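## Task

Take the mug from its current shelf in the closet and put it on the closet's second shelf counting up from the bottom, then close the closet completely. It fails if the mug drops more than a few centimetres, gets hit hard or does not end upright, or if the robot tips over or ends leaning. Anything that stays in place only because the robot is holding it at the end does not count.

## Robot and tools

Robot: a Hello Robot Stretch 4, a single-arm mobile manipulator about 1.6 m tall. It has an omni-wheel base (rim up to 0.23 m from the base origin), a lift that rides up a mast, a telescoping arm that reaches forward, a three-joint wrist (yaw, pitch, roll) and a two-finger gripper. Cameras: head_camera, head_left_camera, head_right_camera, wrist_camera. Now and then a loose object may get a short push from outside.

Frames: the base frame sits on the floor under the base centre, with x forward, y left and z up. hand_pose is a fixed point between the open fingertips, given in the base frame; it is approximate. With all wrist joints at zero its axes line up with the base frame. The odometry frame is the base frame as it was when the scene began.

execute_actions(actions, cameras): actions is a list holding exactly one action, or an empty list, which only reports state and images. An action contains "base", "joints" or both, and may add "pace" and "contact_limits". Alternatively it is {"end_of_arm": "enable_torque"} on its own, which turns back on any wrist or gripper motor that has shut off; each then holds its current position. All motions in an action start at once and may finish at different times.
- base: exactly one relative move, measured from where the base last reported itself. {"translate_m": d} drives straight, forward positive, -2 to 2 m. {"strafe_m": d} slides sideways, left positive, -2 to 2 m. {"rotate_rad": d} turns in place, counter-clockwise (left) positive, -3.2 to 3.2 rad.
- joints: absolute targets keyed by name. lift_m 0 to 1.2 m; arm_m 0 to 0.55 m (extension); wrist_yaw_rad -1.134 to 4.276 (0 points forward, positive turns left, 3.14 is folded back, and above 3.4 the arm may get in the way); wrist_pitch_rad -1.117 to 4.259 (0 level, 1.57 points down); wrist_roll_rad -1.117 to 4.259 (0 keeps the fingers at equal height, positive turns clockwise as seen from behind); gripper_m -0.038 to 0.141 m, the fingertip gap, where values below 0 press the tips together. A joint target outside its range gets clipped and a note is returned. Any other bad value or unknown key causes the whole call to be rejected.
- pace: "slow", "default", "fast" or "max". Base speeds are 0.1/0.3/0.4/0.6 m/s and turn rates 1/2/3/4 rad/s; with the lift above 0.2 these are lowered further, down to 0.3 m/s and 1 rad/s at lift 1.2.
- contact_limits: {"arm_m": v}, with v from 0 (lightest touch) to 0.75; 0.5 if omitted. It sets the force at which the arm stops with a contact stop.
- cameras: a list of names or "all"; omitting it or passing null returns all of them, and [] returns none. Each action is capped at 15 s.
A joint or base you leave out of an action may still be driving toward an earlier target. If a result reports a stop, later motion calls in that same reply are skipped.

wait(seconds 0 to 10): commands nothing and returns the state and images. zoom_image(camera, region [x0,y0,x1,y1] in pixels, at most 504x504) returns a closer look at the latest image from that camera. read_manual only gives licence texts. finished_scene(scene) closes scene 1 or 2 for good, reports whether the task was achieved, and starts the next scene with its own task.

Results: joint_positions. hand_pose. base_odometry, which counts wheel turns, so slipping shows up as travel; heading is in -3.142 to 3.142. If turned_by_wheels and turned_by_imu differ by more than about 0.1 rad, the base probably hit something or slipped. base_tilt is in degrees, positive when leaning forward or right. lidar_m gives 12 distances in 30-degree sectors: the 1st faces forward and they go counter-clockwise (4th left, 7th behind, 10th right); "-" means nothing seen or nearer than 0.25 m. wrist_depth_mm is a 7x7 grid of depths from 100 to 2000 mm. motor_effort is in percent with the peak in brackets; a gripper reading that clearly changes at a target of 0 or above indicates a firm grip. base_status and joint_status can be: done, off_target, contact_stop_at_<key> (the part goes slack, so the lift may sink and the wheels may roll), limit_stop_at_<name> (tilt over 6 degrees makes the lift, arm and wheels slack; own_body is a self-collision), time_out, or torque_fault (the wrist motor goes limp until enable_torque is sent). on_its_own describes everything not commanded in that call.

Guidance: To unfold at the start, send lift_m 0.4 together with wrist_yaw_rad 0. Approach the closet and open its door if it is shut. Grip the mug by setting gripper_m below its width; squeezing pulls the mug toward the wrist. Avoid tilting the gripper up while it is rolled, which risks a self-collision. Lift the mug clear of its shelf, withdraw the arm, change the lift height to the target shelf, reach in, lower it gently so it stands upright, open the gripper, pull back, then push the door completely shut with a moderate contact limit. Before finishing, the robot must not be touching the door or the mug. With more than 1 kg held and arm_m above 0.2, do not drive or turn, particularly at fast pace. Avoid strong steady pushes with the gripper raised high, dropping things, and slamming the door.

Each tool is called after "Request:" as a command line: name --argument value for each argument, lists and objects as JSON in quotes; but a table of rows of numbers goes row by row, as --pt "numbers of a row", without its own name.

## Session

Request:
execute_actions --actions '[]'

Scene clock: 0.00 s.
base_odometry: x=+0.000 y=+0.000 heading=+0.000 (m, m, rad; odometry frame)
turned_by_wheels: +0.000 (rad since the last result)
turned_by_imu: +0.000 (rad since the last result)
base_tilt: forward=-0.8 right=+0.4 (deg)
lidar_m: 2.56 1.67 1.65 1.22 1.20 1.25 1.81 1.44 1.57 2.19 2.49 2.63
base_status: not commanded
joint_positions: lift_m=+0.236 arm_m=+0.000 wrist_yaw_rad=+3.091 wrist_pitch_rad=-0.006 wrist_roll_rad=-0.006 gripper_m=+0.057
joint_status: not commanded
motor_effort: lift_m=+19 arm_m=-1 wrist_yaw_rad=+1 wrist_pitch_rad=-8 wrist_roll_rad=-1 gripper_m=-4 wheel_0=+0 wheel_1=-1 wheel_2=+1 (%)
hand_pose: x=-0.1131 y=+0.1020 z=+0.4154 quat_wxyz=(+0.025, +0.003, -0.003, +1.000) (m; base frame)
wrist_depth_mm: 137 140 - - 1661 1281 1060 / - 139 - - 1661 1308 1078 / - 139 270 - 1661 1281 1078 / 115 139 - - 1661 1308 1078 / 1308 - - - 1661 1281 1078 / 1336 1499 211 1708 213 1281 1098 / 1078 1025 1060 153 991 1098 1042
pictures: head_camera, head_left_camera, head_right_camera, wrist_camera
Images, in order (width x height): head_camera 420x560, head_left_camera 420x672, head_right_camera 420x672, wrist_camera 616x392.

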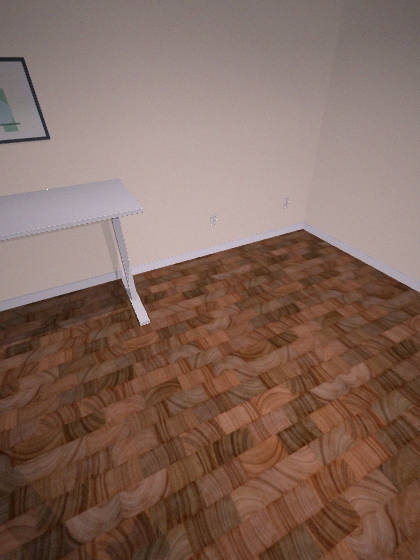

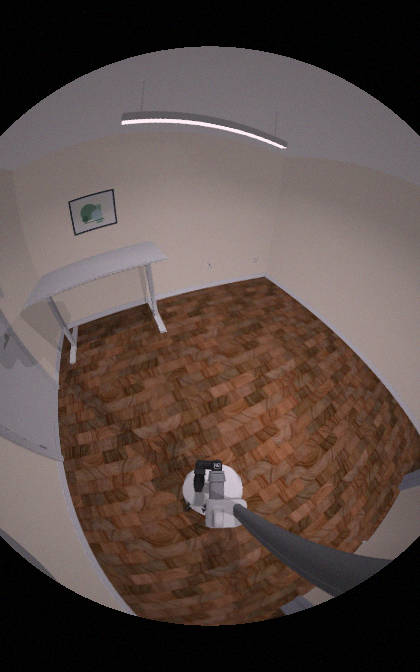

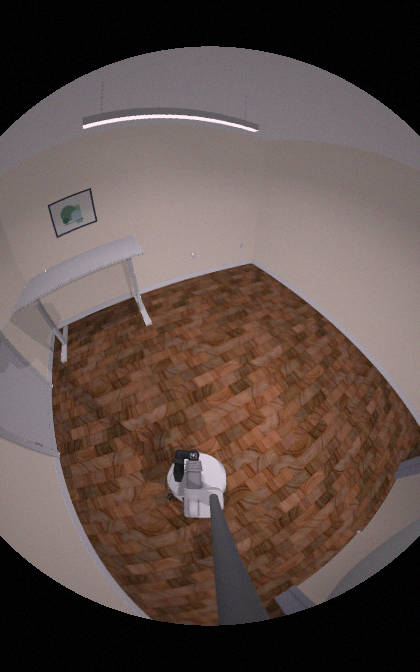

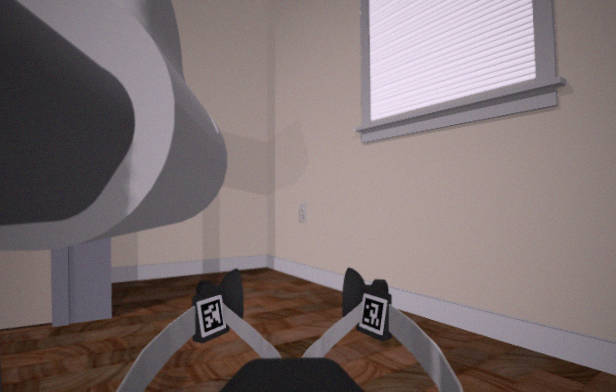

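Request:
execute_actions --actions '[{"base":{"rotate_rad":-2.6},"joints":{"lift_m":0.6,"wrist_yaw_rad":0}}]'

Scene clock: 3.70 s.
base_odometry: x=+0.000 y=+0.000 heading=-2.599 (m, m, rad; odometry frame)
turned_by_wheels: -2.599 (rad since the last result)
turned_by_imu: -2.616 (rad since the last result)
base_tilt: forward=-1.0 right=+0.4 (deg)
lidar_m: 1.45 1.60 2.28 2.48 2.62 2.55 2.06 1.64 1.26 1.19 1.26 1.84
base_status: done
joint_positions: lift_m=+0.600 arm_m=+0.000 wrist_yaw_rad=+0.000 wrist_pitch_rad=-0.006 wrist_roll_rad=-0.006 gripper_m=+0.057
joint_status: all done
motor_effort: lift_m=+22(22) arm_m=-1(1) wrist_yaw_rad=-1(5) wrist_pitch_rad=-9(9) wrist_roll_rad=-1(0) gripper_m=-3(2) wheel_0=+3(11) wheel_1=+3(10) wheel_2=+3(14) (%)
hand_pose: x=+0.4591 y=-0.0873 z=+0.7796 quat_wxyz=(+1.000, -0.003, -0.003, +0.000) (m; base frame)
wrist_depth_mm: 1366 1336 1308 1308 - - 1708 / 1397 1366 1336 1308 - - 1708 / 1366 1336 1336 1308 - - 1756 / 1430 1308 1336 1281 - 1983 1708 / 1397 1336 1336 1281 - - 1756 / 1397 1336 212 1308 213 - 1708 / 1397 1336 1336 153 1756 1921 1708
pictures: head_camera, head_left_camera, head_right_camera, wrist_camera
Images, in order (width x height): head_camera 420x560, head_left_camera 420x672, head_right_camera 420x672, wrist_camera 616x392.

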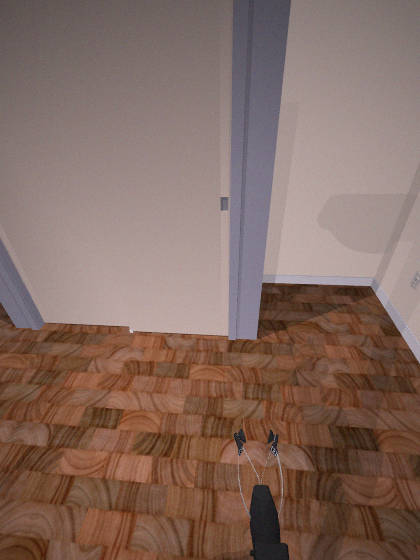

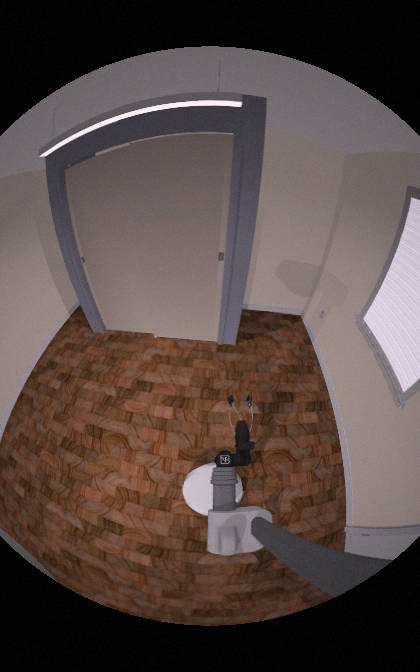

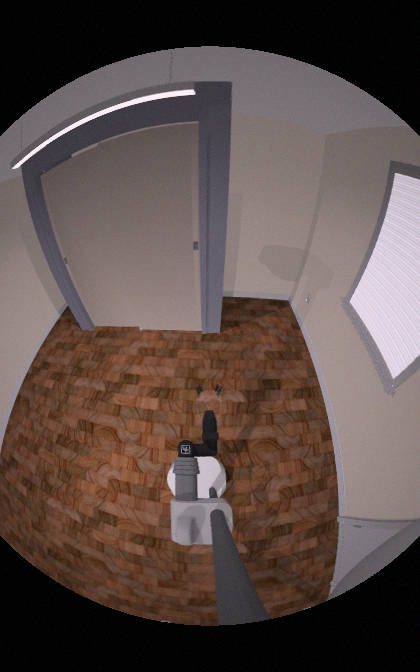

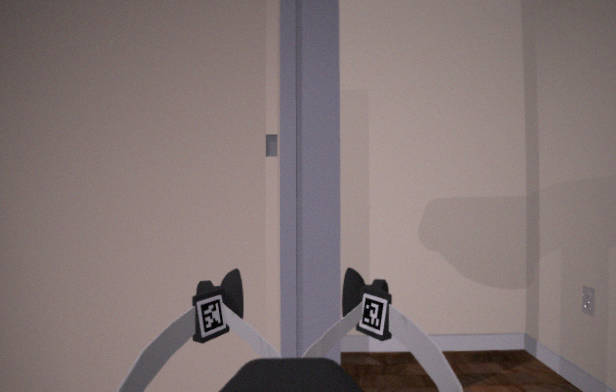

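Request:
execute_actions --actions '[{"base":{"rotate_rad":-0.07},"joints":{"lift_m":0.75,"gripper_m":0.0}}]' --cameras '[]'

Request:
execute_actions --actions '[{"base":{"translate_m":0.8}}]' --cameras '["head_camera","wrist_camera"]'

Scene clock: 9.30 s.
base_odometry: x=+0.000 y=+0.000 heading=-2.668 (m, m, rad; odometry frame)
turned_by_wheels: -0.069 (rad since the last result)
turned_by_imu: -0.070 (rad since the last result)
base_tilt: forward=-0.8 right=+0.3 (deg)
lidar_m: 1.43 1.58 2.15 2.49 2.59 2.60 2.07 1.72 1.28 1.19 1.21 1.67
base_status: done
joint_positions: lift_m=+0.750 arm_m=+0.000 wrist_yaw_rad=+0.000 wrist_pitch_rad=-0.006 wrist_roll_rad=-0.006 gripper_m=+0.000
joint_status: all done
motor_effort: lift_m=+21(22) arm_m=-1(1) wrist_yaw_rad=-1(0) wrist_pitch_rad=-11(10) wrist_roll_rad=-1(1) gripper_m=-4(5) wheel_0=+4(8) wheel_1=+5(9) wheel_2=+4(9) (%)
hand_pose: x=+0.4591 y=-0.0874 z=+0.9297 quat_wxyz=(+1.000, -0.003, -0.003, +0.000) (m; base frame)
wrist_depth_mm: 1281 1281 1336 1308 - - 1576 / 1281 1308 1336 1308 - - 1537 / 1255 1308 1308 1308 - - 1576 / 1281 1308 1308 1308 - - 1499 / 1281 1308 1308 1308 - - 1537 / 1281 1281 1308 203 - - 1576 / 1281 1308 1308 183 1921 - 1537
pictures: none
No camera images: the call's "cameras" was empty. Leave "cameras" out to get every camera's image.

Scene clock: 13.43 s.
base_odometry: x=-0.712 y=-0.365 heading=-2.667 (m, m, rad; odometry frame)
turned_by_wheels: +0.001 (rad since the last result)
turned_by_imu: -0.001 (rad since the last result)
base_tilt: forward=-0.9 right=+0.4 (deg)
lidar_m: 0.67 0.72 1.01 2.50 2.61 3.45 3.34 1.76 1.20 1.15 1.20 1.49
base_status: done
joint_positions: lift_m=+0.750 arm_m=+0.000 wrist_yaw_rad=+0.000 wrist_pitch_rad=-0.006 wrist_roll_rad=-0.006 gripper_m=+0.000
joint_status: not commanded
motor_effort: lift_m=+19(21) arm_m=-1(1) wrist_yaw_rad=+0(1) wrist_pitch_rad=-8(8) wrist_roll_rad=+0(0) gripper_m=-3(4) wheel_0=+5(10) wheel_1=+5(12) wheel_2=-2(9) (%)
hand_pose: x=+0.4591 y=-0.0874 z=+0.9298 quat_wxyz=(+1.000, -0.003, -0.003, +0.000) (m; base frame)
wrist_depth_mm: 492 500 480 496 1255 1281 1281 / 488 500 492 492 1255 1281 1308 / 488 500 488 492 1308 1255 1281 / 492 500 488 492 1255 1281 1308 / 492 496 484 488 1255 1281 1281 / 488 492 466 203 1255 1281 1281 / 492 492 469 182 1255 1255 1281
pictures: head_camera, wrist_camera
Images, in order (width x height): head_camera 420x560, wrist_camera 616x392.

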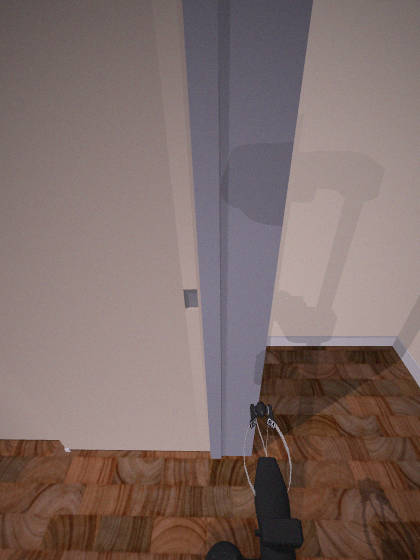

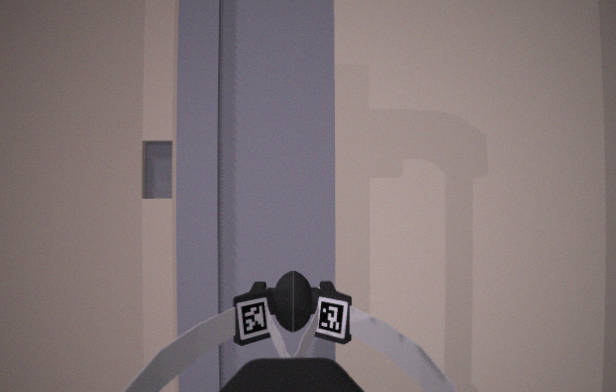

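Request:
execute_actions --actions '[{"base":{"strafe_m":0.19},"joints":{"lift_m":0.84,"arm_m":0.15,"gripper_m":-0.01}}]' --cameras '["head_camera","wrist_camera"]'

Scene clock: 21.17 s.
base_odometry: x=-0.625 y=-0.534 heading=-2.668 (m, m, rad; odometry frame)
turned_by_wheels: +0.000 (rad since the last result)
turned_by_imu: +0.000 (rad since the last result)
base_tilt: forward=-0.9 right=+0.6 (deg)
lidar_m: 0.67 0.74 1.09 2.30 2.40 3.27 3.33 1.99 1.40 1.36 1.39 0.71
base_status: done
joint_positions: lift_m=+0.840 arm_m=+0.149 wrist_yaw_rad=+0.000 wrist_pitch_rad=-0.006 wrist_roll_rad=-0.006 gripper_m=-0.010
joint_status: all done
motor_effort: lift_m=+20(21) arm_m=+6(6) wrist_yaw_rad=+0(1) wrist_pitch_rad=-7(7) wrist_roll_rad=-1(1) gripper_m=-10(7) wheel_0=-4(11) wheel_1=+4(15) wheel_2=+0(6) (%)
hand_pose: x=+0.6083 y=-0.0874 z=+1.0197 quat_wxyz=(+1.000, -0.003, -0.003, +0.000) (m; base frame)
wrist_depth_mm: 343 347 351 355 343 349 1138 / 345 347 353 355 329 349 1118 / 343 347 349 355 329 347 1118 / 343 347 351 353 329 347 1138 / 342 345 351 355 329 345 1118 / 342 347 349 204 327 345 1118 / 342 343 347 182 325 342 1118
pictures: head_camera, wrist_camera
Images, in order (width x height): head_camera 420x560, wrist_camera 616x392.

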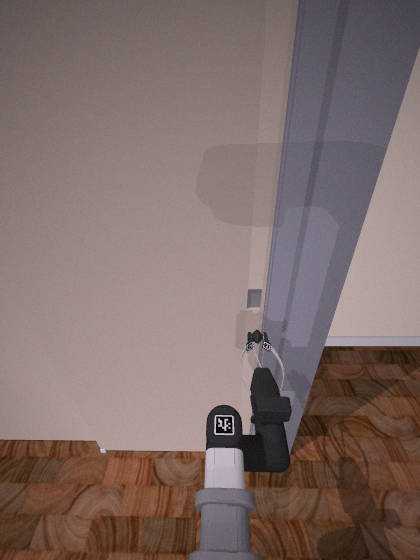

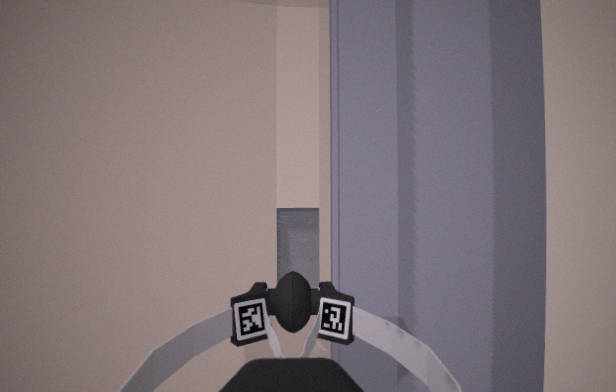

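Request:
execute_actions --actions '[{"joints":{"lift_m":0.85,"arm_m":0.3},"contact_limits":{"arm_m":0.1},"pace":"slow"}]' --cameras '["head_camera","wrist_camera"]'

Request:
execute_actions --actions '[{"base":{"strafe_m":0.1},"pace":"slow"}]' --cameras '["head_camera","wrist_camera"]'

Scene clock: 27.17 s.
base_odometry: x=-0.625 y=-0.534 heading=-2.668 (m, m, rad; odometry frame)
turned_by_wheels: +0.000 (rad since the last result)
turned_by_imu: -0.001 (rad since the last result)
base_tilt: forward=-1.0 right=+0.5 (deg)
lidar_m: 0.68 0.73 1.07 2.30 2.39 3.28 3.29 1.96 1.42 1.35 1.40 0.72
base_status: not commanded
joint_positions: lift_m=+0.850 arm_m=+0.275 wrist_yaw_rad=-0.004 wrist_pitch_rad=-0.006 wrist_roll_rad=-0.006 gripper_m=-0.010
joint_status: arm_m contact_stop (moved +0.126 of +0.151); the others done
on_its_own: arm_m is slack since a contact_stop (your +0.300 is given up)
motor_effort: lift_m=+19(22) arm_m=+0(15) wrist_yaw_rad=+13(23) wrist_pitch_rad=-6(8) wrist_roll_rad=+0(1) gripper_m=-6(8) wheel_0=-1(4) wheel_1=+3(4) wheel_2=-6(6) (%)
contact_limits: arm_m 0.1
hand_pose: x=+0.7340 y=-0.0886 z=+1.0299 quat_wxyz=(+1.000, -0.003, -0.003, -0.002) (m; base frame)
wrist_depth_mm: 224 226 229 231 202 220 222 / 222 225 229 231 202 220 221 / 224 226 229 231 202 219 221 / 222 225 229 231 202 219 220 / 222 224 229 240 201 218 220 / 223 225 190 202 201 218 220 / 222 224 226 182 200 218 220
pictures: head_camera, wrist_camera
Images, in order (width x height): head_camera 420x560, wrist_camera 616x392.

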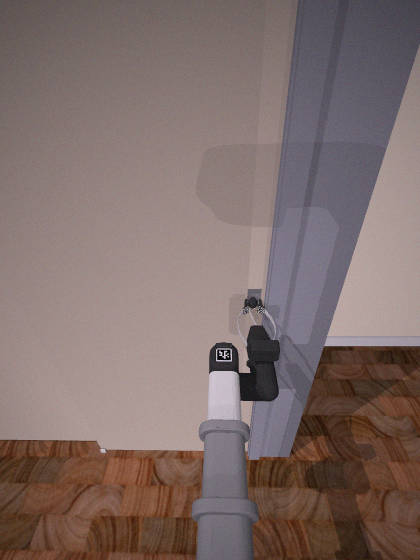

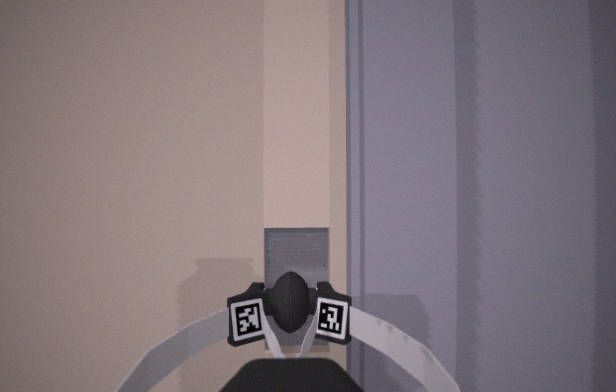

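not run: a stop came earlier in this reply.

Request:
execute_actions --actions '[{"base":{"strafe_m":0.12},"joints":{"arm_m":0.277},"pace":"slow"}]' --cameras '["head_camera","wrist_camera"]'

Scene clock: 30.67 s.
base_odometry: x=-0.570 y=-0.640 heading=-2.668 (m, m, rad; odometry frame)
turned_by_wheels: +0.000 (rad since the last result)
turned_by_imu: -0.001 (rad since the last result)
base_tilt: forward=-1.0 right=+0.5 (deg)
lidar_m: 0.70 0.73 1.08 2.19 2.28 3.07 3.30 2.15 1.53 1.47 1.51 0.74
base_status: done
joint_positions: lift_m=+0.850 arm_m=+0.275 wrist_yaw_rad=-0.012 wrist_pitch_rad=-0.006 wrist_roll_rad=-0.006 gripper_m=-0.010
joint_status: all done
on_its_own: wrist_yaw_rad is at rest, and its effort (+34) is outside its rest range (-13 to +13)
motor_effort: lift_m=+19(19) arm_m=+9(10) wrist_yaw_rad=+34(45) wrist_pitch_rad=-5(9) wrist_roll_rad=-1(1) gripper_m=-6(8) wheel_0=-6(15) wheel_1=+7(12) wheel_2=-5(7) (%)
hand_pose: x=+0.7338 y=-0.0908 z=+1.0297 quat_wxyz=(+1.000, -0.003, -0.003, -0.006) (m; base frame)
wrist_depth_mm: 221 224 228 231 654 278 216 / 221 224 228 231 640 279 217 / 220 225 228 232 732 283 218 / 220 224 229 230 741 283 219 / 220 224 228 241 615 282 219 / 220 224 209 201 668 281 217 / 220 222 224 154 232 279 216
pictures: head_camera, wrist_camera
Images, in order (width x height): head_camera 420x560, wrist_camera 616x392.

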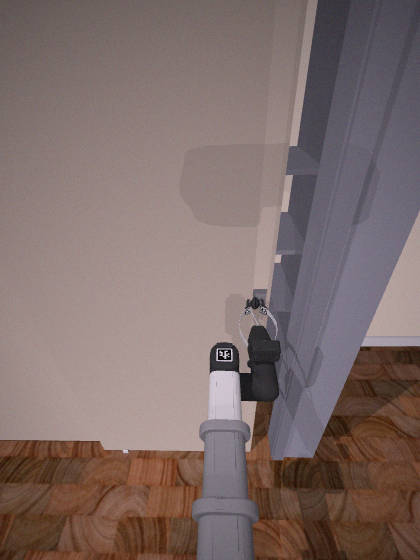

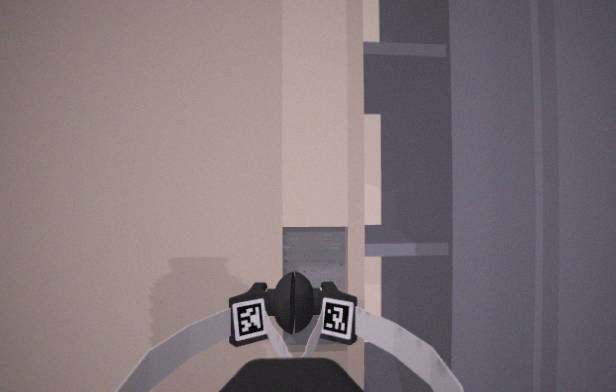

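Works.

Request:
execute_actions --actions '[{"base":{"strafe_m":0.48},"joints":{"arm_m":0.274},"pace":"slow"}]' --cameras '["head_camera","head_right_camera","wrist_camera"]'

Scene clock: 38.37 s.
base_odometry: x=-0.351 y=-1.067 heading=-2.669 (m, m, rad; odometry frame)
turned_by_wheels: -0.001 (rad since the last result)
turned_by_imu: -0.004 (rad since the last result)
base_tilt: forward=-1.0 right=+0.5 (deg)
lidar_m: 0.69 0.72 1.01 1.70 1.76 2.43 3.32 2.75 2.09 1.93 0.99 1.00
base_status: done
joint_positions: lift_m=+0.850 arm_m=+0.273 wrist_yaw_rad=-0.019 wrist_pitch_rad=-0.006 wrist_roll_rad=-0.006 gripper_m=-0.010
joint_status: all done
on_its_own: wrist_yaw_rad is at rest, and its effort (+54) is outside its rest range (-13 to +13)
motor_effort: lift_m=+19(19) arm_m=+4(8) wrist_yaw_rad=+54(57) wrist_pitch_rad=-6(10) wrist_roll_rad=-1(1) gripper_m=-5(8) wheel_0=-8(16) wheel_1=+7(12) wheel_2=-12(12) (%)
hand_pose: x=+0.7309 y=-0.0929 z=+1.0298 quat_wxyz=(+1.000, -0.003, -0.003, -0.010) (m; base frame)
wrist_depth_mm: 218 223 227 231 976 1008 904 / 217 222 227 231 640 691 683 / 218 222 226 230 991 1008 931 / 217 222 226 229 976 991 946 / 217 222 225 241 591 788 842 / 217 221 224 202 976 1008 931 / 218 220 224 158 233 842 820
pictures: head_camera, head_right_camera, wrist_camera
Images, in order (width x height): head_camera 420x560, head_right_camera 420x672, wrist_camera 616x392.

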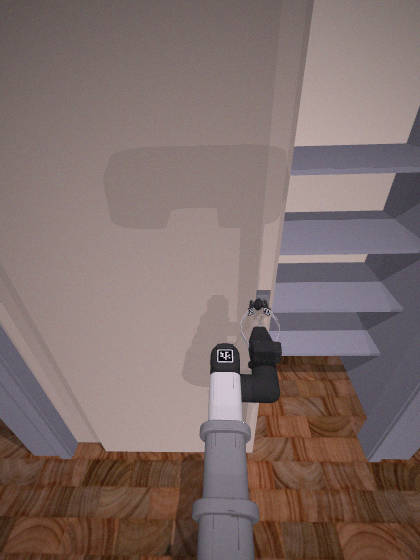

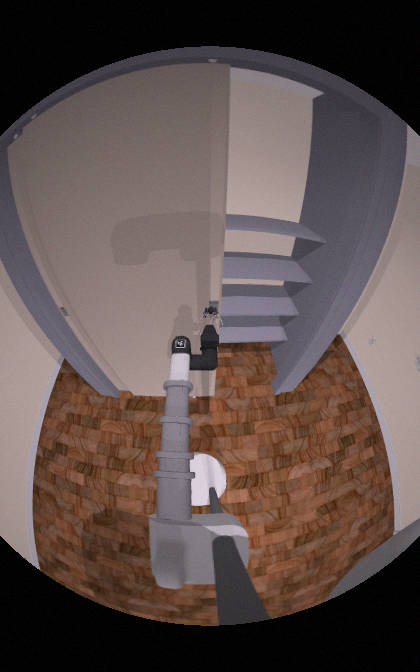

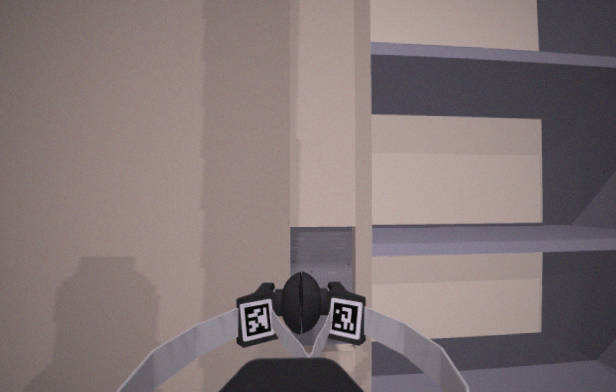

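Request:
execute_actions --actions '[{"base":{"strafe_m":-0.35},"joints":{"arm_m":0.272},"pace":"slow"}]' --cameras '["wrist_camera"]'

Request:
execute_actions --actions '[{"base":{"strafe_m":-0.27},"joints":{"arm_m":0.278},"pace":"slow"}]' --cameras '["head_camera","wrist_camera"]'

Scene clock: 45.83 s.
base_odometry: x=-0.510 y=-0.756 heading=-2.669 (m, m, rad; odometry frame)
turned_by_wheels: +0.000 (rad since the last result)
turned_by_imu: -0.001 (rad since the last result)
base_tilt: forward=-0.9 right=+0.4 (deg)
lidar_m: 0.70 0.74 1.08 2.04 2.17 2.90 3.35 2.38 1.69 1.60 1.71 0.77
base_status: done
joint_positions: lift_m=+0.850 arm_m=+0.272 wrist_yaw_rad=+0.003 wrist_pitch_rad=-0.006 wrist_roll_rad=-0.006 gripper_m=-0.010
joint_status: all done
motor_effort: lift_m=+19(19) arm_m=+2(3) wrist_yaw_rad=-9(54) wrist_pitch_rad=-7(10) wrist_roll_rad=+0(1) gripper_m=-10(8) wheel_0=+8(23) wheel_1=-6(9) wheel_2=-3(13) (%)
hand_pose: x=+0.7312 y=-0.0865 z=+1.0297 quat_wxyz=(+1.000, -0.003, -0.003, +0.002) (m; base frame)
wrist_depth_mm: 225 228 230 232 991 661 512 / 225 227 230 232 699 627 504 / 224 227 229 233 976 715 504 / 224 227 229 232 960 723 508 / 224 227 229 242 820 640 508 / 224 226 191 202 960 723 504 / 224 225 229 206 723 707 508
pictures: wrist_camera
Images, in order (width x height): wrist_camera 616x392.

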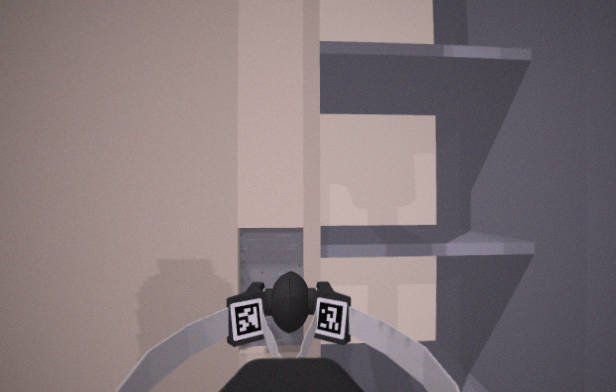

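Scene clock: 49.67 s.
base_odometry: x=-0.633 y=-0.516 heading=-2.668 (m, m, rad; odometry frame)
turned_by_wheels: +0.001 (rad since the last result)
turned_by_imu: +0.000 (rad since the last result)
base_tilt: forward=-0.9 right=+0.4 (deg)
lidar_m: 0.66 0.71 1.06 2.33 2.43 3.33 3.32 1.97 1.39 1.31 1.38 0.71
base_status: done
joint_positions: lift_m=+0.850 arm_m=+0.277 wrist_yaw_rad=+0.006 wrist_pitch_rad=-0.006 wrist_roll_rad=-0.006 gripper_m=-0.010
joint_status: all done
on_its_own: wrist_yaw_rad is at rest, and its effort (-18) is outside its rest range (-13 to +13)
motor_effort: lift_m=+19(19) arm_m=+6(14) wrist_yaw_rad=-18(18) wrist_pitch_rad=-7(7) wrist_roll_rad=-1(1) gripper_m=-8(8) wheel_0=+16(17) wheel_1=-2(8) wheel_2=+0(5) (%)
hand_pose: x=+0.7368 y=-0.0856 z=+1.0298 quat_wxyz=(+1.000, -0.003, -0.003, +0.003) (m; base frame)
wrist_depth_mm: 225 228 229 230 200 217 219 / 225 228 229 230 201 218 219 / 224 227 229 230 201 216 218 / 225 227 229 230 200 216 218 / 224 226 228 230 200 216 217 / 224 226 194 201 200 216 217 / 224 225 227 182 165 216 217
pictures: head_camera, wrist_camera
Images, in order (width x height): head_camera 420x560, wrist_camera 616x392.

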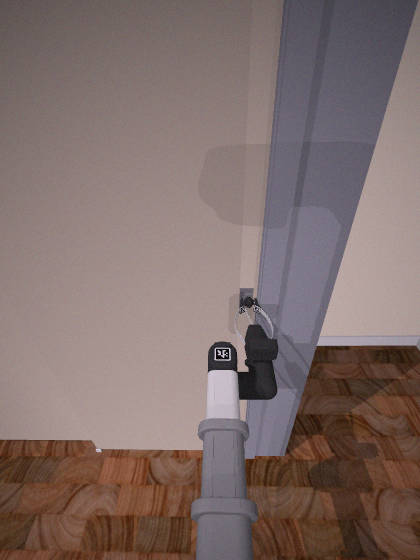

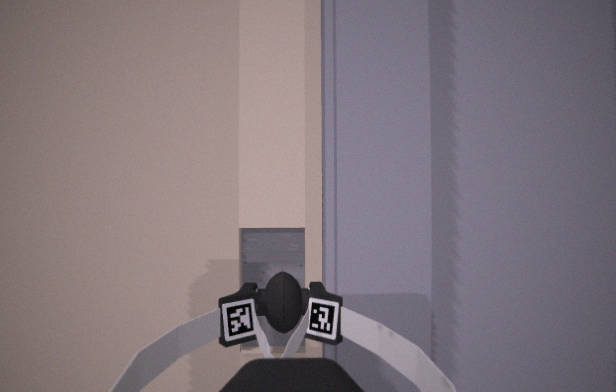

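Request:
execute_actions --actions '[{"joints":{"arm_m":0.17},"base":{"strafe_m":0.02}}]' --cameras '["wrist_camera"]'

Request:
execute_actions --actions '[{"base":{"strafe_m":1.38},"pace":"fast"}]' --cameras '["head_camera","wrist_camera"]'

Scene clock: 54.33 s.
base_odometry: x=-0.624 y=-0.533 heading=-2.668 (m, m, rad; odometry frame)
turned_by_wheels: +0.000 (rad since the last result)
turned_by_imu: -0.001 (rad since the last result)
base_tilt: forward=-0.9 right=+0.5 (deg)
lidar_m: 0.68 0.73 1.07 2.31 2.41 3.29 3.34 1.97 1.41 1.35 1.43 0.73
base_status: done
joint_positions: lift_m=+0.850 arm_m=+0.171 wrist_yaw_rad=+0.000 wrist_pitch_rad=-0.006 wrist_roll_rad=-0.006 gripper_m=-0.010
joint_status: all done
motor_effort: lift_m=+19(19) arm_m=-6(9) wrist_yaw_rad=+0(27) wrist_pitch_rad=-8(8) wrist_roll_rad=-1(1) gripper_m=-10(8) wheel_0=-3(9) wheel_1=+2(11) wheel_2=+3(1) (%)
hand_pose: x=+0.6305 y=-0.0874 z=+1.0297 quat_wxyz=(+1.000, -0.003, -0.003, +0.000) (m; base frame)
wrist_depth_mm: 324 329 332 334 312 329 1098 / 325 329 332 336 312 329 1138 / 324 327 330 334 309 327 1118 / 322 327 330 334 309 329 1118 / 320 329 329 334 309 325 1118 / 320 325 329 204 309 325 1118 / 322 322 329 182 306 327 1098
pictures: wrist_camera
Images, in order (width x height): wrist_camera 616x392.

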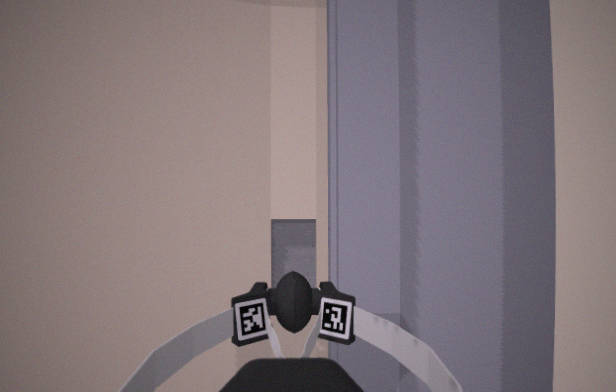

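Scene clock: 59.10 s.
base_odometry: x=+0.006 y=-1.761 heading=-2.668 (m, m, rad; odometry frame)
turned_by_wheels: +0.000 (rad since the last result)
turned_by_imu: +0.004 (rad since the last result)
base_tilt: forward=-0.8 right=+0.4 (deg)
lidar_m: 0.65 0.69 0.97 0.93 0.97 1.36 3.36 2.81 2.90 2.70 1.02 0.78
base_status: done
joint_positions: lift_m=+0.850 arm_m=+0.171 wrist_yaw_rad=+0.000 wrist_pitch_rad=-0.006 wrist_roll_rad=-0.006 gripper_m=-0.010
joint_status: not commanded
motor_effort: lift_m=+19(19) arm_m=-6(6) wrist_yaw_rad=+1(0) wrist_pitch_rad=-8(9) wrist_roll_rad=-1(1) gripper_m=-7(9) wheel_0=-2(14) wheel_1=+1(13) wheel_2=+0(2) (%)
hand_pose: x=+0.6305 y=-0.0874 z=+1.0297 quat_wxyz=(+1.000, -0.003, -0.003, +0.000) (m; base frame)
wrist_depth_mm: 294 286 366 370 375 379 384 / 296 286 364 368 375 377 382 / 294 286 364 370 375 375 382 / 294 285 364 368 370 379 382 / 294 285 373 370 373 375 382 / 294 283 293 204 370 375 377 / 294 282 310 182 368 377 379
pictures: head_camera, wrist_camera
Images, in order (width x height): head_camera 420x560, wrist_camera 616x392.

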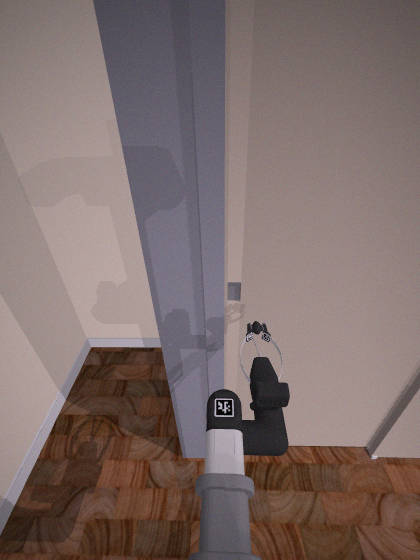

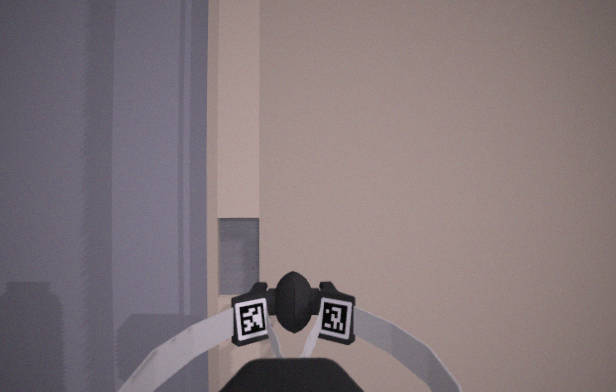

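Request:
execute_actions --actions '[{"base":{"strafe_m":-0.065},"joints":{"wrist_yaw_rad":0.4}}]' --cameras '[]'

Request:
execute_actions --actions '[{"joints":{"arm_m":0.275}}]' --cameras '["head_camera","wrist_camera"]'

Scene clock: 63.70 s.
base_odometry: x=-0.024 y=-1.704 heading=-2.668 (m, m, rad; odometry frame)
turned_by_wheels: +0.000 (rad since the last result)
turned_by_imu: -0.001 (rad since the last result)
base_tilt: forward=-0.9 right=+0.4 (deg)
lidar_m: 0.66 0.71 1.06 1.00 1.04 1.46 3.35 2.79 2.81 2.67 1.01 0.76
base_status: done
joint_positions: lift_m=+0.850 arm_m=+0.171 wrist_yaw_rad=+0.400 wrist_pitch_rad=-0.006 wrist_roll_rad=-0.006 gripper_m=-0.010
joint_status: all done
motor_effort: lift_m=+19(19) arm_m=-6(6) wrist_yaw_rad=+1(5) wrist_pitch_rad=-9(10) wrist_roll_rad=-1(0) gripper_m=-10(9) wheel_0=+3(10) wheel_1=-3(12) wheel_2=+0(5) (%)
hand_pose: x=+0.6417 y=+0.0317 z=+1.0297 quat_wxyz=(+0.980, -0.002, -0.003, +0.198) (m; base frame)
wrist_depth_mm: 1078 357 307 345 330 306 287 / 1078 355 304 345 332 304 289 / 1060 355 304 343 330 307 287 / 1098 355 304 343 329 306 287 / 1098 357 303 342 330 304 286 / 1098 355 294 204 324 303 286 / 1078 355 300 183 324 303 286
pictures: none
No camera images: the call's "cameras" was empty. Leave "cameras" out to get every camera's image.

Scene clock: 65.00 s.
base_odometry: x=-0.024 y=-1.704 heading=-2.668 (m, m, rad; odometry frame)
turned_by_wheels: +0.000 (rad since the last result)
turned_by_imu: +0.000 (rad since the last result)
base_tilt: forward=-0.8 right=+0.5 (deg)
lidar_m: 0.66 0.70 1.06 0.99 1.04 1.43 3.35 2.79 2.84 2.67 1.03 0.76
base_status: not commanded
joint_positions: lift_m=+0.850 arm_m=+0.274 wrist_yaw_rad=+0.400 wrist_pitch_rad=-0.006 wrist_roll_rad=-0.006 gripper_m=-0.010
joint_status: all done
motor_effort: lift_m=+19(19) arm_m=+6(6) wrist_yaw_rad=+0(2) wrist_pitch_rad=-7(8) wrist_roll_rad=-1(1) gripper_m=-8(9) wheel_0=+4(3) wheel_1=-3(3) wheel_2=+0(0) (%)
hand_pose: x=+0.7446 y=+0.0318 z=+1.0297 quat_wxyz=(+0.980, -0.002, -0.003, +0.199) (m; base frame)
wrist_depth_mm: 251 206 208 250 229 212 200 / 249 204 208 250 229 211 200 / 249 204 208 250 229 211 200 / 248 204 208 249 229 211 200 / 247 203 208 258 229 211 200 / 248 203 191 204 224 211 200 / 248 204 192 182 224 210 199
pictures: head_camera, wrist_camera
Images, in order (width x height): head_camera 420x560, wrist_camera 616x392.

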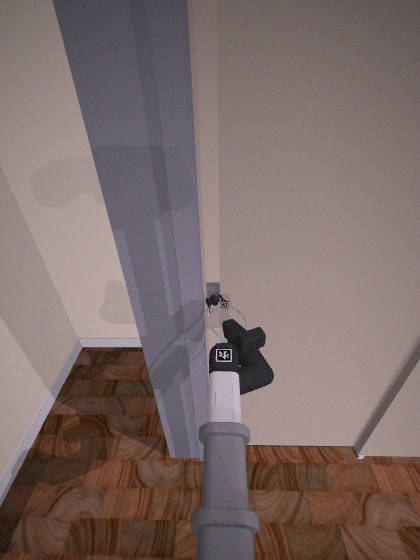

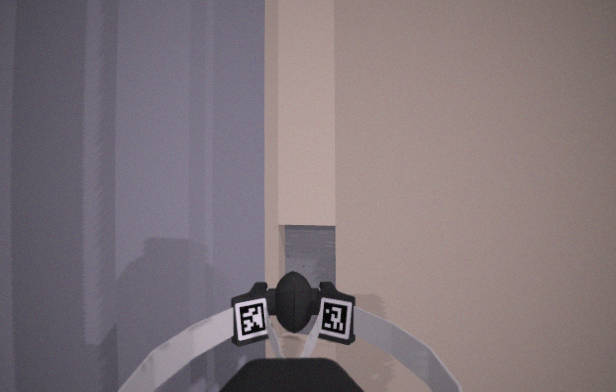

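Request:
execute_actions --actions '[{"joints":{"arm_m":0.292},"pace":"slow","contact_limits":{"arm_m":0.15}}]' --cameras '["wrist_camera"]'

Request:
execute_actions --actions '[{"base":{"strafe_m":-0.15},"joints":{"arm_m":0.297},"pace":"slow"}]' --cameras '["head_camera","wrist_camera"]'

Scene clock: 68.50 s.
base_odometry: x=-0.024 y=-1.704 heading=-2.668 (m, m, rad; odometry frame)
turned_by_wheels: +0.000 (rad since the last result)
turned_by_imu: +0.000 (rad since the last result)
base_tilt: forward=-0.9 right=+0.4 (deg)
lidar_m: 0.65 0.71 1.07 0.97 1.03 1.42 3.35 2.78 2.84 2.64 1.00 0.78
base_status: not commanded
joint_positions: lift_m=+0.850 arm_m=+0.291 wrist_yaw_rad=+0.402 wrist_pitch_rad=-0.006 wrist_roll_rad=-0.006 gripper_m=-0.010
joint_status: all done
motor_effort: lift_m=+19(19) arm_m=+6(7) wrist_yaw_rad=-6(6) wrist_pitch_rad=-9(8) wrist_roll_rad=-1(1) gripper_m=-10(9) wheel_0=+3(3) wheel_1=-3(3) wheel_2=+0(0) (%)
contact_limits: arm_m 0.15
hand_pose: x=+0.7615 y=+0.0324 z=+1.0297 quat_wxyz=(+0.980, -0.002, -0.003, +0.200) (m; base frame)
wrist_depth_mm: 226 183 206 234 213 197 186 / 226 182 206 233 214 198 186 / 225 182 206 232 214 197 186 / 224 182 206 232 213 197 186 / 225 182 206 242 213 196 186 / 224 182 185 204 211 196 186 / 224 181 189 182 209 196 185
pictures: wrist_camera
Images, in order (width x height): wrist_camera 616x392.

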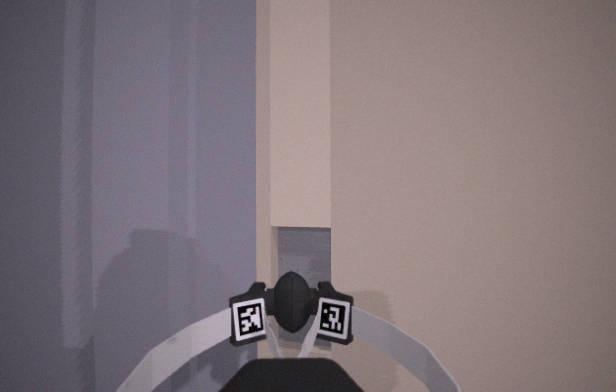

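Scene clock: 71.13 s.
base_odometry: x=-0.092 y=-1.570 heading=-2.668 (m, m, rad; odometry frame)
turned_by_wheels: +0.000 (rad since the last result)
turned_by_imu: +0.000 (rad since the last result)
base_tilt: forward=-0.9 right=+0.5 (deg)
lidar_m: 0.74 0.67 1.20 1.15 1.19 1.67 3.33 2.79 2.67 2.52 1.03 0.75
base_status: done
joint_positions: lift_m=+0.850 arm_m=+0.296 wrist_yaw_rad=+0.404 wrist_pitch_rad=-0.006 wrist_roll_rad=-0.006 gripper_m=-0.010
joint_status: all done
motor_effort: lift_m=+19(18) arm_m=+6(7) wrist_yaw_rad=-10(32) wrist_pitch_rad=-7(9) wrist_roll_rad=-1(1) gripper_m=-8(10) wheel_0=+9(18) wheel_1=-4(7) wheel_2=+1(3) (%)
hand_pose: x=+0.7664 y=+0.0330 z=+1.0297 quat_wxyz=(+0.980, -0.002, -0.003, +0.201) (m; base frame)
wrist_depth_mm: 257 332 569 229 211 194 183 / 259 330 580 229 211 194 183 / 259 330 603 229 211 193 182 / 259 332 603 229 211 194 182 / 258 330 569 238 210 193 182 / 257 329 191 202 207 193 183 / 255 301 559 201 204 192 181
pictures: head_camera, wrist_camera
Images, in order (width x height): head_camera 420x560, wrist_camera 616x392.

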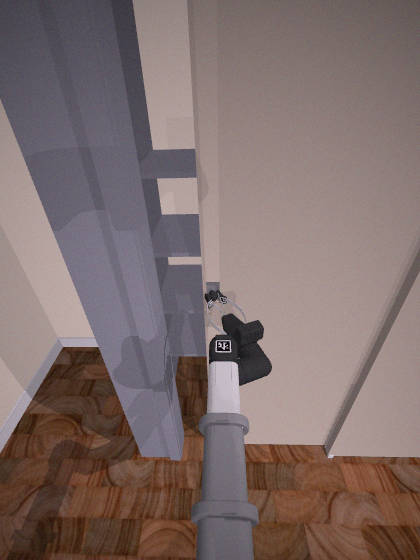

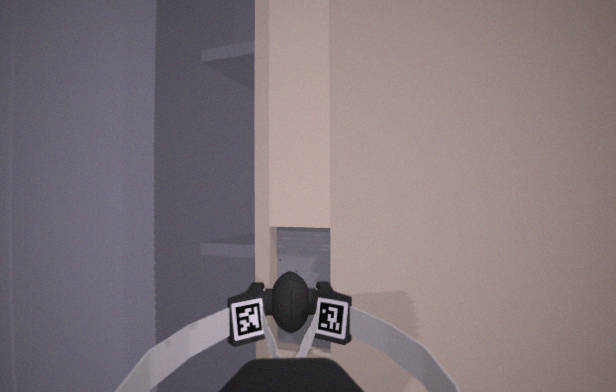

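Request:
execute_actions --actions '[{"base":{"strafe_m":-0.4},"joints":{"arm_m":0.303},"pace":"slow"}]' --cameras '["head_camera","wrist_camera"]'

Scene clock: 77.80 s.
base_odometry: x=-0.275 y=-1.215 heading=-2.667 (m, m, rad; odometry frame)
turned_by_wheels: +0.000 (rad since the last result)
turned_by_imu: +0.000 (rad since the last result)
base_tilt: forward=-1.0 right=+0.4 (deg)
lidar_m: 0.71 0.89 0.99 1.54 1.62 2.21 3.36 2.80 2.25 2.12 1.00 0.74
base_status: done
joint_positions: lift_m=+0.850 arm_m=+0.302 wrist_yaw_rad=+0.404 wrist_pitch_rad=-0.006 wrist_roll_rad=-0.006 gripper_m=-0.010
joint_status: all done
motor_effort: lift_m=+19(18) arm_m=+6(8) wrist_yaw_rad=-12(31) wrist_pitch_rad=-8(9) wrist_roll_rad=+0(1) gripper_m=-7(11) wheel_0=+8(19) wheel_1=-5(5) wheel_2=+0(1) (%)
hand_pose: x=+0.7724 y=+0.0331 z=+1.0297 quat_wxyz=(+0.980, -0.002, -0.003, +0.201) (m; base frame)
wrist_depth_mm: 732 946 1060 226 208 191 181 / 732 759 691 226 208 191 181 / 750 960 1025 227 208 191 180 / 741 960 1060 226 208 191 180 / 732 842 842 236 207 191 180 / 741 946 191 204 204 190 180 / 741 820 768 181 202 190 180
pictures: head_camera, wrist_camera
Images, in order (width x height): head_camera 420x560, wrist_camera 616x392.

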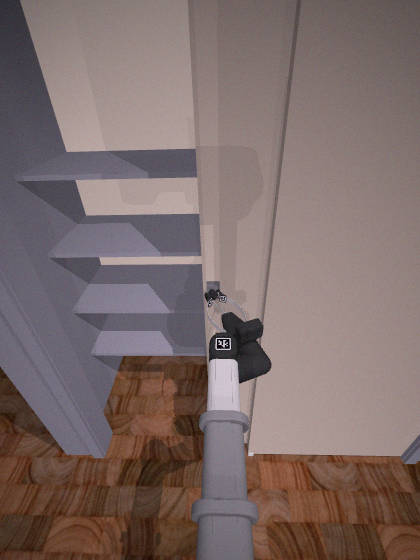

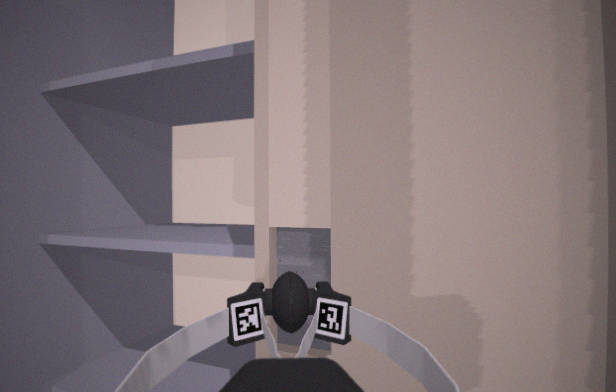

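Mug must be in the middle.

Request:
execute_actions --actions '[{"base":{"strafe_m":-0.08},"pace":"slow"}]' --cameras '["wrist_camera"]'

Request:
execute_actions --actions '[{"joints":{"arm_m":0.15}}]' --cameras '[]'

Request:
execute_actions --actions '[{"base":{"strafe_m":0.4},"joints":{"arm_m":0.0,"wrist_yaw_rad":0,"gripper_m":0.12}}]' --cameras '["head_camera","wrist_camera"]'

Scene clock: 82.73 s.
base_odometry: x=-0.311 y=-1.144 heading=-2.667 (m, m, rad; odometry frame)
turned_by_wheels: +0.000 (rad since the last result)
turned_by_imu: +0.000 (rad since the last result)
base_tilt: forward=-1.0 right=+0.5 (deg)
lidar_m: 0.69 0.94 0.98 1.61 1.70 2.35 3.33 2.77 2.18 2.05 1.02 0.73
base_status: done
joint_positions: lift_m=+0.850 arm_m=+0.302 wrist_yaw_rad=+0.404 wrist_pitch_rad=-0.006 wrist_roll_rad=-0.006 gripper_m=-0.010
joint_status: not commanded
motor_effort: lift_m=+19(19) arm_m=+6(6) wrist_yaw_rad=-12(29) wrist_pitch_rad=-8(8) wrist_roll_rad=-1(0) gripper_m=-10(9) wheel_0=+9(16) wheel_1=-4(8) wheel_2=+0(3) (%)
hand_pose: x=+0.7724 y=+0.0330 z=+1.0297 quat_wxyz=(+0.980, -0.002, -0.003, +0.201) (m; base frame)
wrist_depth_mm: 831 1060 1078 228 208 148 - / 788 750 699 227 208 148 141 / 820 1025 1042 228 208 148 141 / 831 1060 1042 226 208 148 141 / 809 931 831 236 208 148 141 / 820 1042 191 204 205 147 140 / 788 820 778 181 202 148 -
pictures: wrist_camera
Images, in order (width x height): wrist_camera 616x392.

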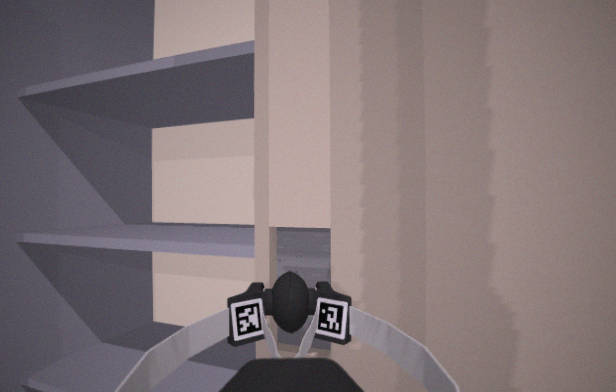

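Scene clock: 84.27 s.
base_odometry: x=-0.311 y=-1.144 heading=-2.667 (m, m, rad; odometry frame)
turned_by_wheels: +0.000 (rad since the last result)
turned_by_imu: -0.001 (rad since the last result)
base_tilt: forward=-0.9 right=+0.4 (deg)
lidar_m: 0.68 0.96 0.96 1.61 1.70 2.32 3.37 2.79 2.15 2.03 1.00 0.73
base_status: not commanded
joint_positions: lift_m=+0.850 arm_m=+0.151 wrist_yaw_rad=+0.400 wrist_pitch_rad=-0.006 wrist_roll_rad=-0.006 gripper_m=-0.010
joint_status: all done
motor_effort: lift_m=+19(19) arm_m=-6(7) wrist_yaw_rad=+1(12) wrist_pitch_rad=-10(8) wrist_roll_rad=-1(1) gripper_m=-8(10) wheel_0=+6(9) wheel_1=-4(4) wheel_2=+0(0) (%)
hand_pose: x=+0.6218 y=+0.0318 z=+1.0296 quat_wxyz=(+0.980, -0.002, -0.003, +0.199) (m; base frame)
wrist_depth_mm: 820 1060 1255 1138 357 286 270 / 820 991 878 707 353 287 270 / 842 1025 1182 1118 355 287 270 / 831 1078 1229 1118 353 286 271 / 831 1025 1205 831 353 286 270 / 831 1042 1060 204 345 286 268 / 820 891 778 183 347 285 268
pictures: none
No camera images: the call's "cameras" was empty. Leave "cameras" out to get every camera's image.

Scene clock: 86.93 s.
base_odometry: x=-0.129 y=-1.500 heading=-2.667 (m, m, rad; odometry frame)
turned_by_wheels: +0.000 (rad since the last result)
turned_by_imu: +0.001 (rad since the last result)
base_tilt: forward=-1.0 right=+0.4 (deg)
lidar_m: 0.99 0.72 1.29 1.22 1.29 1.75 3.35 2.78 2.57 2.44 1.00 0.82
base_status: done
joint_positions: lift_m=+0.850 arm_m=+0.001 wrist_yaw_rad=+0.000 wrist_pitch_rad=-0.006 wrist_roll_rad=-0.006 gripper_m=+0.120
joint_status: all done
motor_effort: lift_m=+19(19) arm_m=-6(6) wrist_yaw_rad=+1(6) wrist_pitch_rad=-7(9) wrist_roll_rad=-1(1) gripper_m=+0(9) wheel_0=-3(13) wheel_1=+4(16) wheel_2=+0(2) (%)
hand_pose: x=+0.4605 y=-0.0874 z=+1.0297 quat_wxyz=(+1.000, -0.003, -0.003, +0.000) (m; base frame)
wrist_depth_mm: 544 1078 1255 1229 1255 559 517 / 554 917 1205 1229 1255 559 521 / 554 991 1229 1229 1229 554 517 / 554 1078 1255 1229 1255 559 512 / 554 976 1229 1229 1229 559 517 / 554 854 1205 1229 201 554 512 / 544 831 866 147 960 559 512
pictures: head_camera, wrist_camera
Images, in order (width x height): head_camera 420x560, wrist_camera 616x392.

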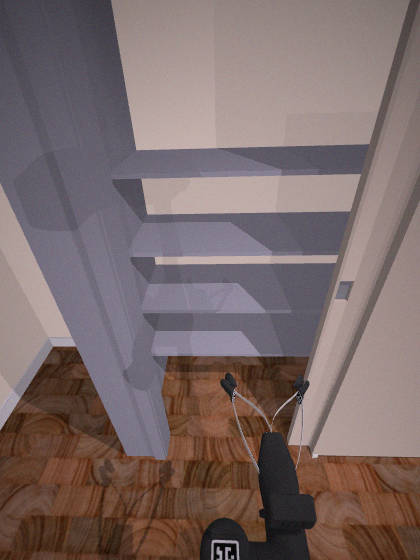

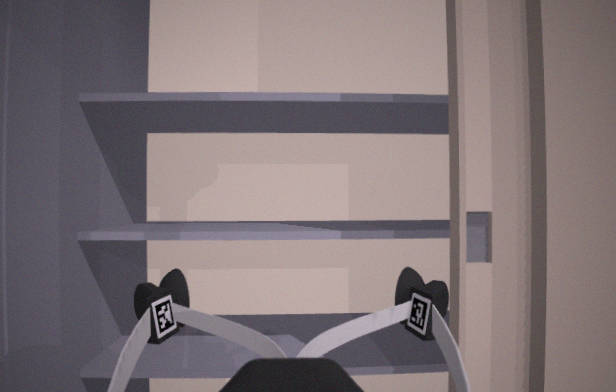

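Request:
execute_actions --actions '[{"base":{"translate_m":0.4},"joints":{"lift_m":0.35, "arm_m":0.1}}]'

Scene clock: 91.57 s.
base_odometry: x=-0.484 y=-1.682 heading=-2.667 (m, m, rad; odometry frame)
turned_by_wheels: +0.000 (rad since the last result)
turned_by_imu: -0.001 (rad since the last result)
base_tilt: forward=-0.9 right=+0.4 (deg)
lidar_m: 0.59 0.40 0.40 1.22 1.29 1.78 3.78 3.21 2.56 1.24 0.51 0.48
base_status: done
joint_positions: lift_m=+0.350 arm_m=+0.099 wrist_yaw_rad=+0.000 wrist_pitch_rad=-0.006 wrist_roll_rad=-0.006 gripper_m=+0.120
joint_status: all done
motor_effort: lift_m=+17(19) arm_m=+6(6) wrist_yaw_rad=+0(1) wrist_pitch_rad=-7(8) wrist_roll_rad=+0(1) gripper_m=+1(0) wheel_0=+3(8) wheel_1=+5(8) wheel_2=-4(15) (%)
hand_pose: x=+0.5583 y=-0.0874 z=+0.5300 quat_wxyz=(+1.000, -0.003, -0.003, +0.000) (m; base frame)
wrist_depth_mm: 691 707 715 723 741 741 750 / 330 336 343 343 343 340 336 / 627 654 668 668 676 668 661 / 699 707 723 732 741 750 759 / 691 707 707 732 732 741 750 / 585 496 603 609 202 585 585 / 399 389 397 147 394 387 397
pictures: head_camera, head_left_camera, head_right_camera, wrist_camera
Images, in order (width x height): head_camera 420x560, head_left_camera 420x672, head_right_camera 420x672, wrist_camera 616x392.

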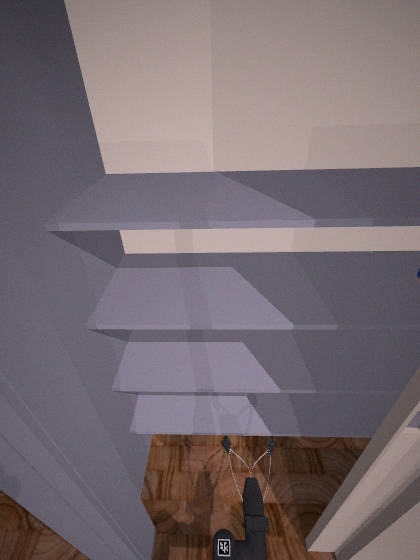

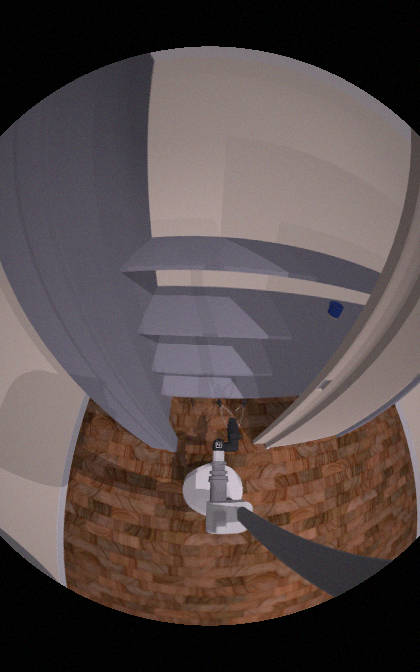

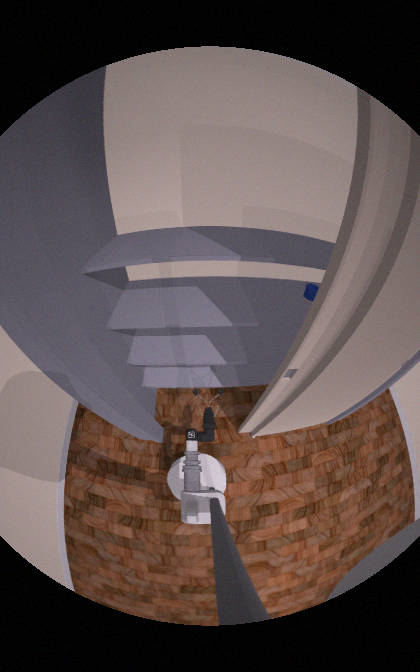

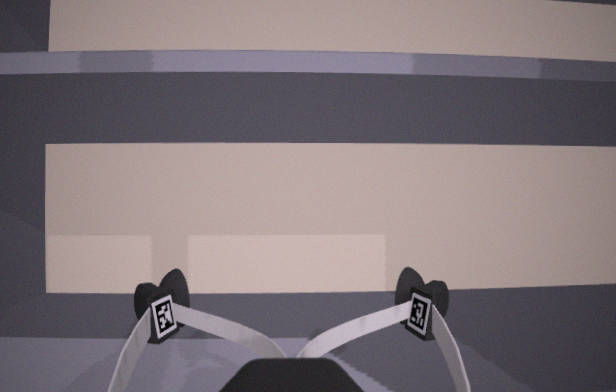

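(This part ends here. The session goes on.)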